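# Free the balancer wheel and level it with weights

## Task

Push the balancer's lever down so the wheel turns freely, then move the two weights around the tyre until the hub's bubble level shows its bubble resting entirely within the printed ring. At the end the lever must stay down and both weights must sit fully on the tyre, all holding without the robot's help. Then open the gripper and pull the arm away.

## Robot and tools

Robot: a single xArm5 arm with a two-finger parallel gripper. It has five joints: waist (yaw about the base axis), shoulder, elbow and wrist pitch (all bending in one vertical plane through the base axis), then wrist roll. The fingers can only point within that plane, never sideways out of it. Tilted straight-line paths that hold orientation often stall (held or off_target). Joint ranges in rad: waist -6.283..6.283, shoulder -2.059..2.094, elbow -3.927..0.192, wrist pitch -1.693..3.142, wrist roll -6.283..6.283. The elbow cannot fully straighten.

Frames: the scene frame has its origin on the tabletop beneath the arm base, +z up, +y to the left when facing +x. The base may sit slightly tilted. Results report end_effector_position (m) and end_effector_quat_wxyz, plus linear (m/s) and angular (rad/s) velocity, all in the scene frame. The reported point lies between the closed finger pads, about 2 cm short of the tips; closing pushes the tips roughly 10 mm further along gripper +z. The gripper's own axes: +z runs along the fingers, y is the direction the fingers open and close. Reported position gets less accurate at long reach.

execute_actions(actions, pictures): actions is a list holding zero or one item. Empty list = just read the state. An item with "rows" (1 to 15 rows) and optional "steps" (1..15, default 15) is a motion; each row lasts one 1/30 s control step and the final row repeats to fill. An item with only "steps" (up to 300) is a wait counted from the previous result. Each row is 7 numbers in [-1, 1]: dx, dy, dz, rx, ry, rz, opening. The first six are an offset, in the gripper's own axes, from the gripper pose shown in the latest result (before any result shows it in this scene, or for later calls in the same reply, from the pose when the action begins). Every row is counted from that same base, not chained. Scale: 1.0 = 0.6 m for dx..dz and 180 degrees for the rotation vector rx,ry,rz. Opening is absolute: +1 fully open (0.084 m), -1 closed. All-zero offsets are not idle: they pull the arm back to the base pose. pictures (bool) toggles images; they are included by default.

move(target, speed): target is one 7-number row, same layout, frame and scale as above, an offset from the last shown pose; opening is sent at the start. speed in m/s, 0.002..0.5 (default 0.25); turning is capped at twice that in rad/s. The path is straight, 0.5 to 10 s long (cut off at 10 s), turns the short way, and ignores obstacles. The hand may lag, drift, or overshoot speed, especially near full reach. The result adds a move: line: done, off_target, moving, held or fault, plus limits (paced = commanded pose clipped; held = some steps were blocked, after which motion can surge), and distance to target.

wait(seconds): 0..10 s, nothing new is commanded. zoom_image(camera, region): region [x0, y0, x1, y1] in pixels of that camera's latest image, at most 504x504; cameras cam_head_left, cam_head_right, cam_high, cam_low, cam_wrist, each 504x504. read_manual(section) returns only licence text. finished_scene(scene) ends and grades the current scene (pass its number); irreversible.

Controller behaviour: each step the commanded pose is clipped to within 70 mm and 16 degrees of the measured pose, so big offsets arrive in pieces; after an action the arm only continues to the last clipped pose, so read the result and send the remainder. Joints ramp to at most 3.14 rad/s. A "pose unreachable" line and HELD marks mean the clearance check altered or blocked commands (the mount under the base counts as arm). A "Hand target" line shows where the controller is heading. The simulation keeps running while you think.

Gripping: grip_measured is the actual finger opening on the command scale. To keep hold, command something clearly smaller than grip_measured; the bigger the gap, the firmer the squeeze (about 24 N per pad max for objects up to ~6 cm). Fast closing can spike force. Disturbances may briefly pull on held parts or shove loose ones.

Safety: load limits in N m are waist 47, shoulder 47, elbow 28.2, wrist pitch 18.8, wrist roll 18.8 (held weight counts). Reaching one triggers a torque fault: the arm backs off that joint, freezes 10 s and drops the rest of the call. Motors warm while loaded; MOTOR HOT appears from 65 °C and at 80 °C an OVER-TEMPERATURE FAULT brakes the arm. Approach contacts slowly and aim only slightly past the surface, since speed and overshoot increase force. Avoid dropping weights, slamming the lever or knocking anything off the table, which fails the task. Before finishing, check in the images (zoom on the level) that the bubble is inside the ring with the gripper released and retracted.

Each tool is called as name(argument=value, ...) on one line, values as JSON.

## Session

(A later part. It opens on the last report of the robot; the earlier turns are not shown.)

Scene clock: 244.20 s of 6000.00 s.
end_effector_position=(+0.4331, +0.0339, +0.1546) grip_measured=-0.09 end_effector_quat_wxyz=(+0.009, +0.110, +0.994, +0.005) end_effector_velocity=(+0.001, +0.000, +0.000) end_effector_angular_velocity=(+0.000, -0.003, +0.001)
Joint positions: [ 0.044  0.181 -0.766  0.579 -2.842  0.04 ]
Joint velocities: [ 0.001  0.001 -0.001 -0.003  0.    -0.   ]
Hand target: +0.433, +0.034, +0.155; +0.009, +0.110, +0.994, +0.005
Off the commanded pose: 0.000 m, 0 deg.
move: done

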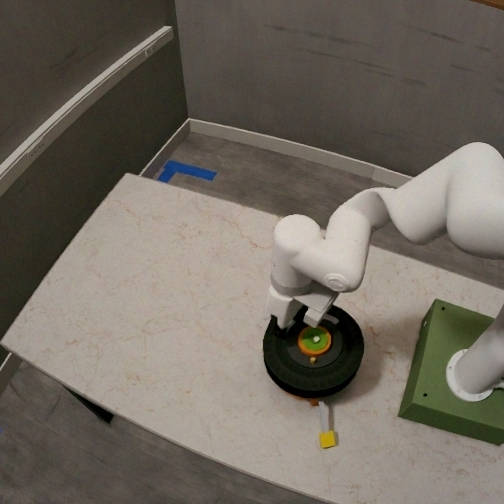

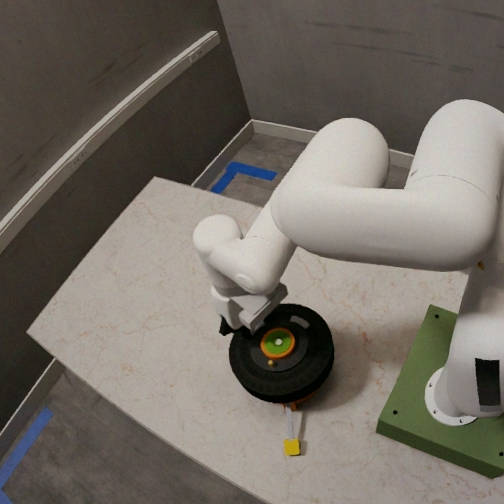

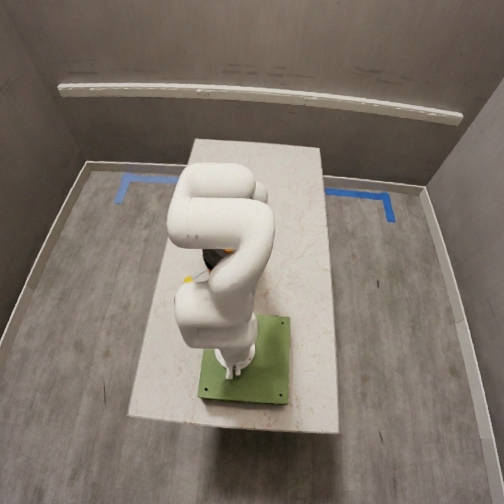

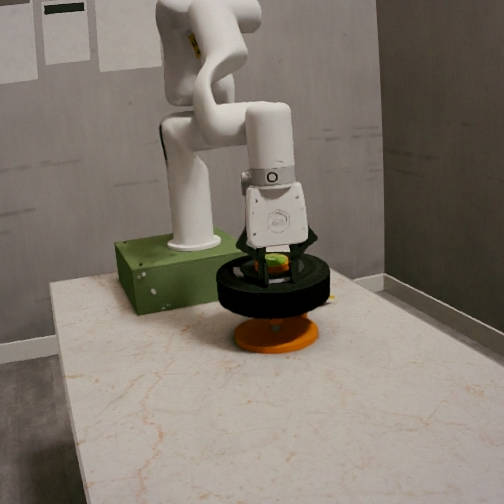

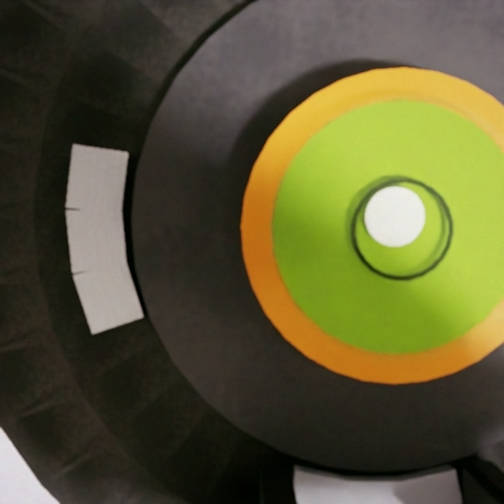

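move(target=[0, 0, 0, 0, 0, 0, 0.3], speed=0.02)

move(target=[0, 0, -0.2, 0, 0, 0, 0.3], speed=0.15)

wait(seconds=3)

Scene clock: 246.80 s of 6000.00 s.
end_effector_position=(+0.4331, +0.0339, +0.1546) grip_measured=+0.29 end_effector_quat_wxyz=(+0.009, +0.110, +0.994, +0.005) end_effector_velocity=(-0.000, +0.000, -0.000) end_effector_angular_velocity=(-0.000, +0.000, +0.000)
Joint positions: [ 0.044  0.181 -0.766  0.579 -2.842  0.056]
Joint velocities: [ 0. -0.  0.  0. -0.  0.]
Hand target: +0.433, +0.034, +0.155; +0.009, +0.110, +0.994, +0.005
Off the commanded pose: 0.000 m, 0 deg.
move: done

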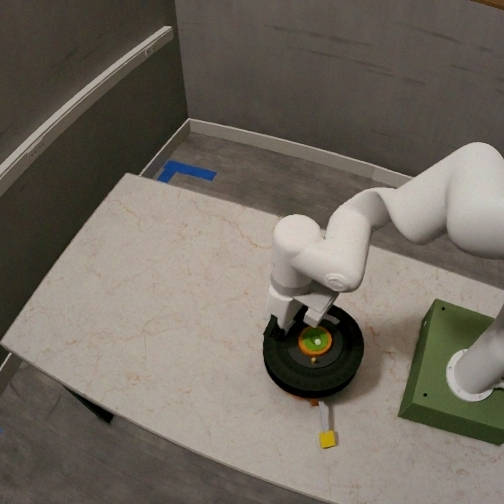

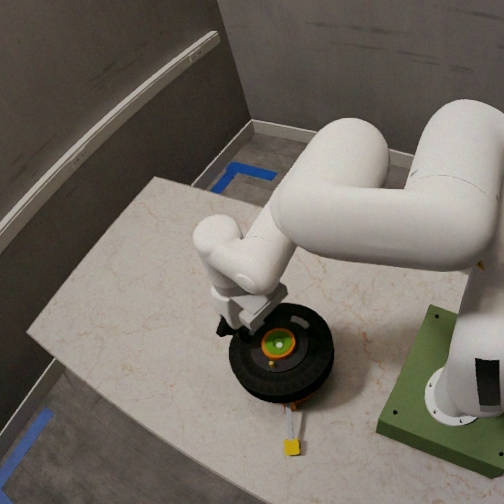

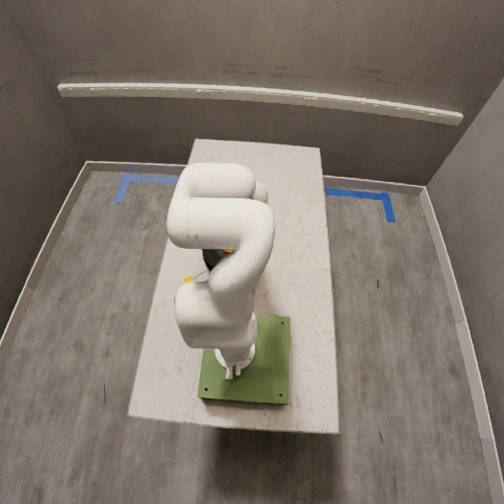

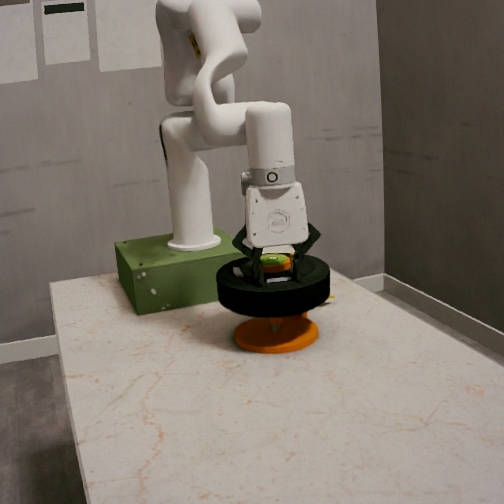

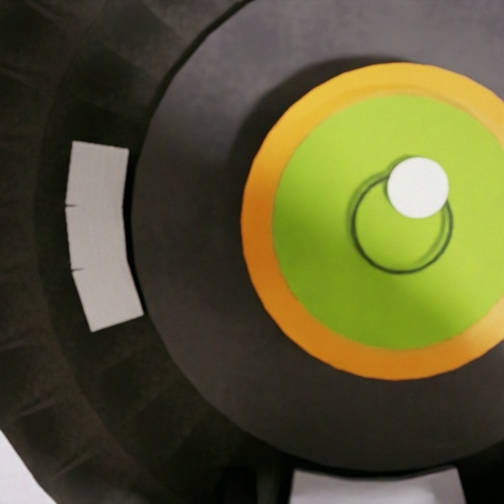

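Scene clock: 248.00 s of 6000.00 s.
end_effector_position=(+0.4303, +0.0330, +0.2740) grip_measured=+0.29 end_effector_quat_wxyz=(+0.009, +0.110, +0.994, +0.005) end_effector_velocity=(+0.002, +0.000, +0.003) end_effector_angular_velocity=(+0.000, -0.005, +0.001)
Joint positions: [ 0.044 -0.066 -0.872  0.932 -2.842  0.056]
Joint velocities: [ 0.001 -0.003 -0.006  0.003  0.    -0.   ]
Hand target: +0.431, +0.033, +0.275; +0.009, +0.110, +0.994, +0.005
Off the commanded pose: 0.001 m, 0 deg.
move: done

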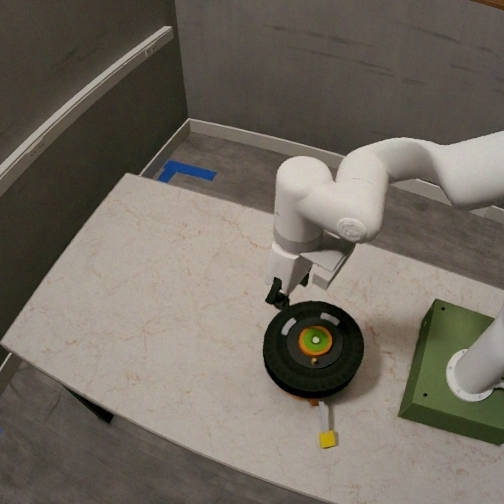

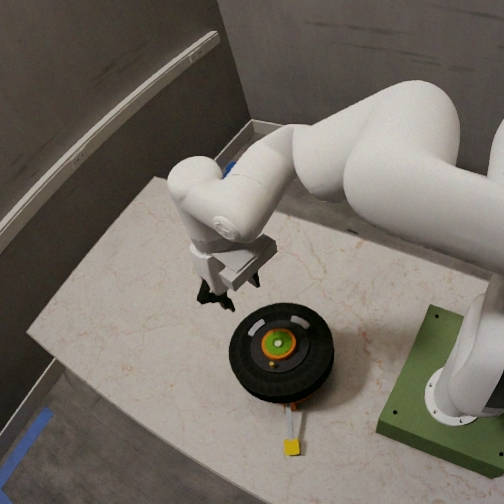

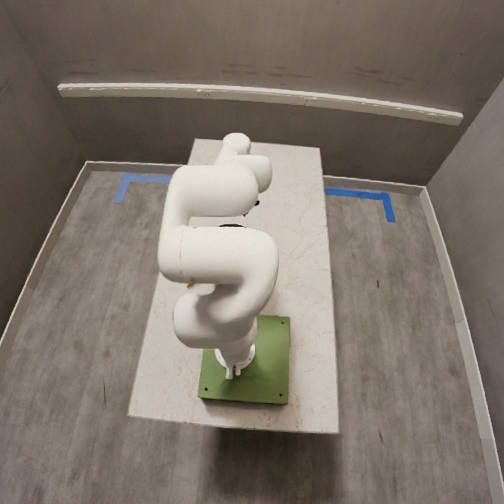

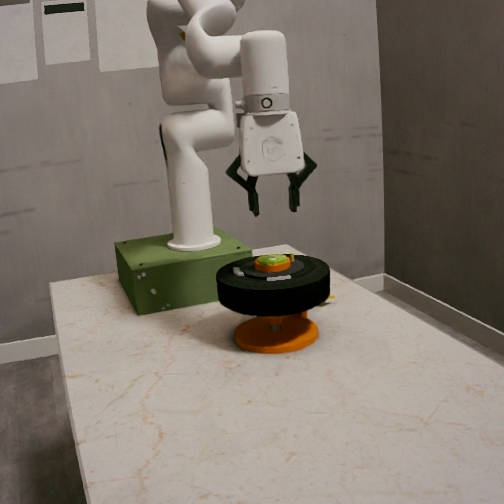

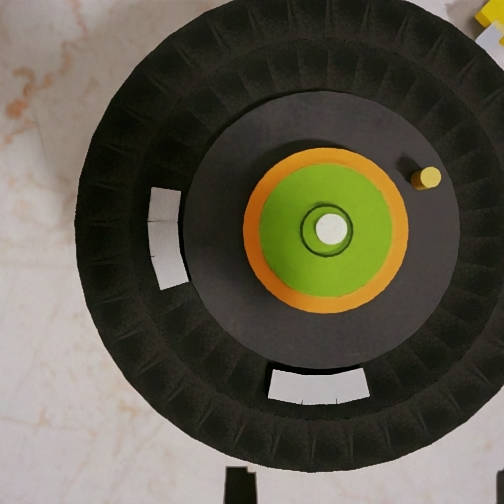

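Scene clock: 251.00 s of 6000.00 s.
end_effector_position=(+0.4306, +0.0330, +0.2746) grip_measured=+0.29 end_effector_quat_wxyz=(+0.009, +0.110, +0.994, +0.005) end_effector_velocity=(-0.000, +0.000, -0.000) end_effector_angular_velocity=(-0.000, +0.001, -0.000)
Joint positions: [ 0.044 -0.066 -0.872  0.933 -2.842  0.056]
Joint velocities: [ 0.     0.    -0.     0.001  0.     0.   ]
Hand target: +0.431, +0.033, +0.275; +0.009, +0.110, +0.994, +0.005
Off the commanded pose: 0.000 m, 0 deg.
Steps of this call (steps 1 to 90: nothing new was sent). Readings (end_effector_position):
1: (+0.4304, +0.0330, +0.2741)
2: (+0.4304, +0.0330, +0.2742)
4: (+0.4305, +0.0330, +0.2744)
8: (+0.4306, +0.0330, +0.2745)
90: the state above

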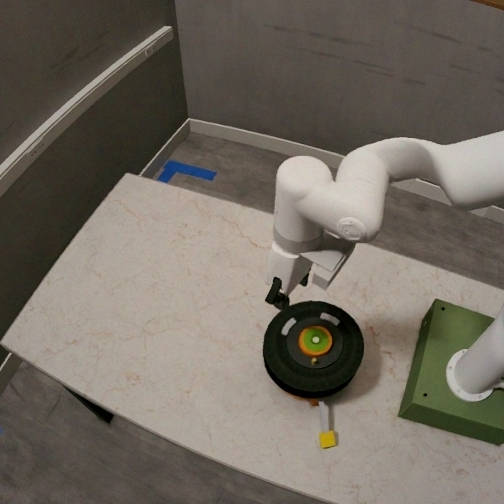

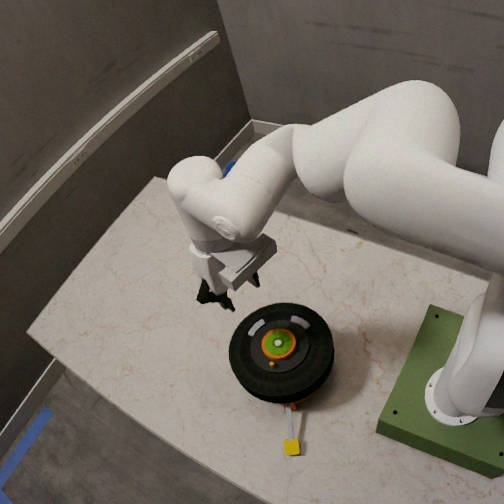

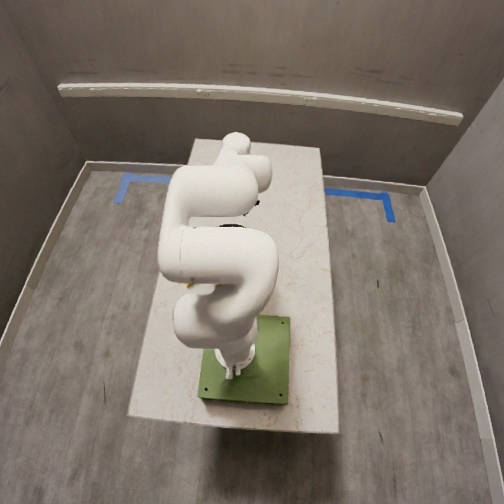

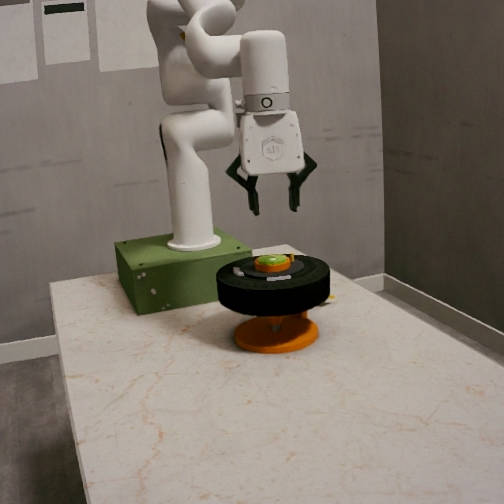

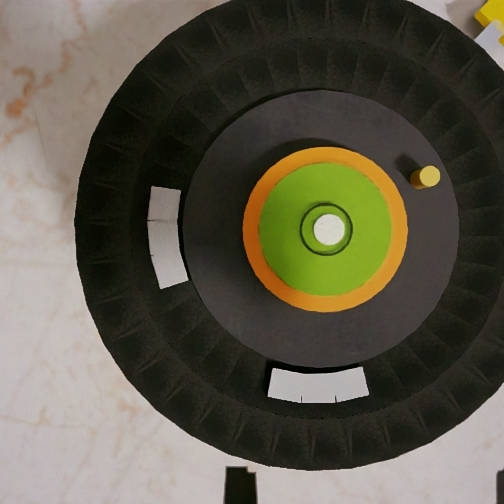

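move(target=[-0.15, 0, -0.1, 0, 0, 0, 0.3], speed=0.25)

zoom_image(camera="cam_head_right", region=[210, 290, 360, 470])

Scene clock: 255.87 s of 6000.00 s.
end_effector_position=(+0.5168, +0.0131, +0.3359) grip_measured=+0.29 end_effector_quat_wxyz=(+0.009, +0.110, +0.994, +0.005) end_effector_velocity=(+0.003, -0.000, +0.004) end_effector_angular_velocity=(+0.000, -0.005, -0.000)
Joint positions: [-0.007  0.158 -1.321  1.157 -2.892  0.056]
Joint velocities: [-0.001  0.004 -0.016  0.007 -0.001 -0.   ]
Hand target: +0.517, +0.013, +0.336; +0.009, +0.110, +0.994, +0.005
Off the commanded pose: 0.001 m, 0 deg.
After step 90, 0.97 s passed at rest.
move: done

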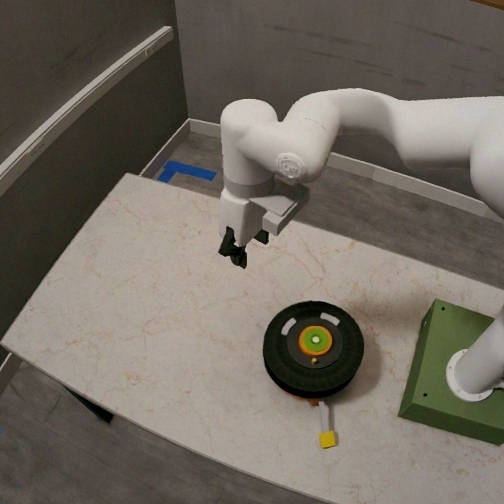

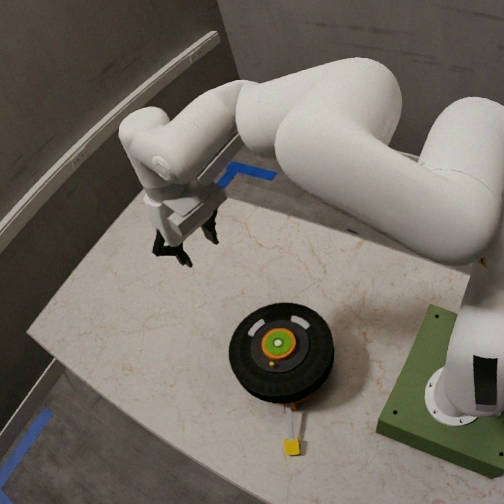

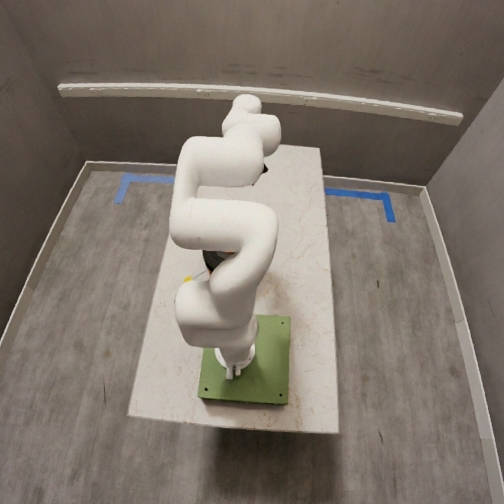

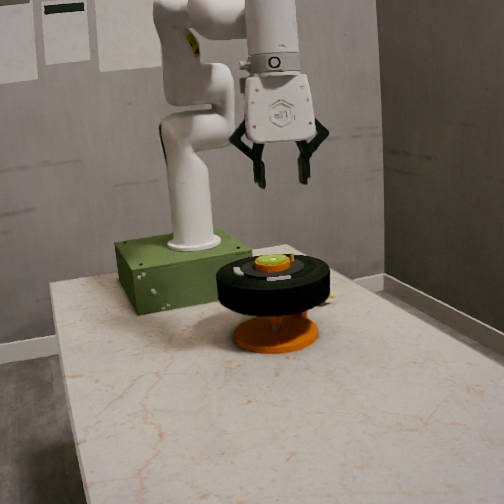

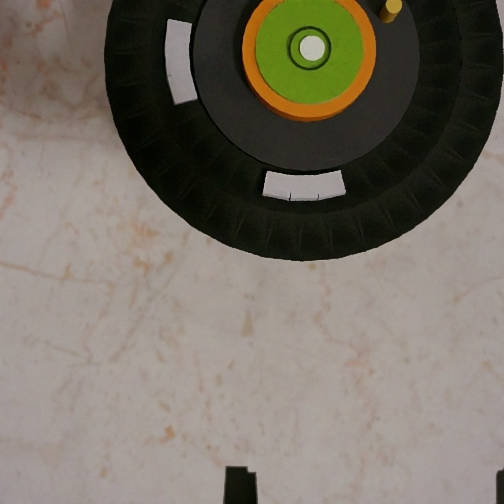

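Region (210, 290, 360, 470) of cam_head_right's 504x504 image, scaled by 2.800, with more detail than that image has.

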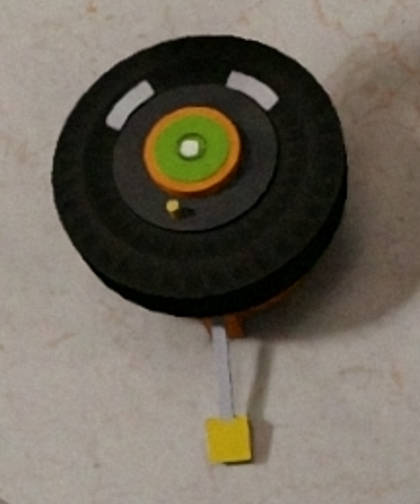

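finished_scene(scene=1)

The scene is finished: the task was done.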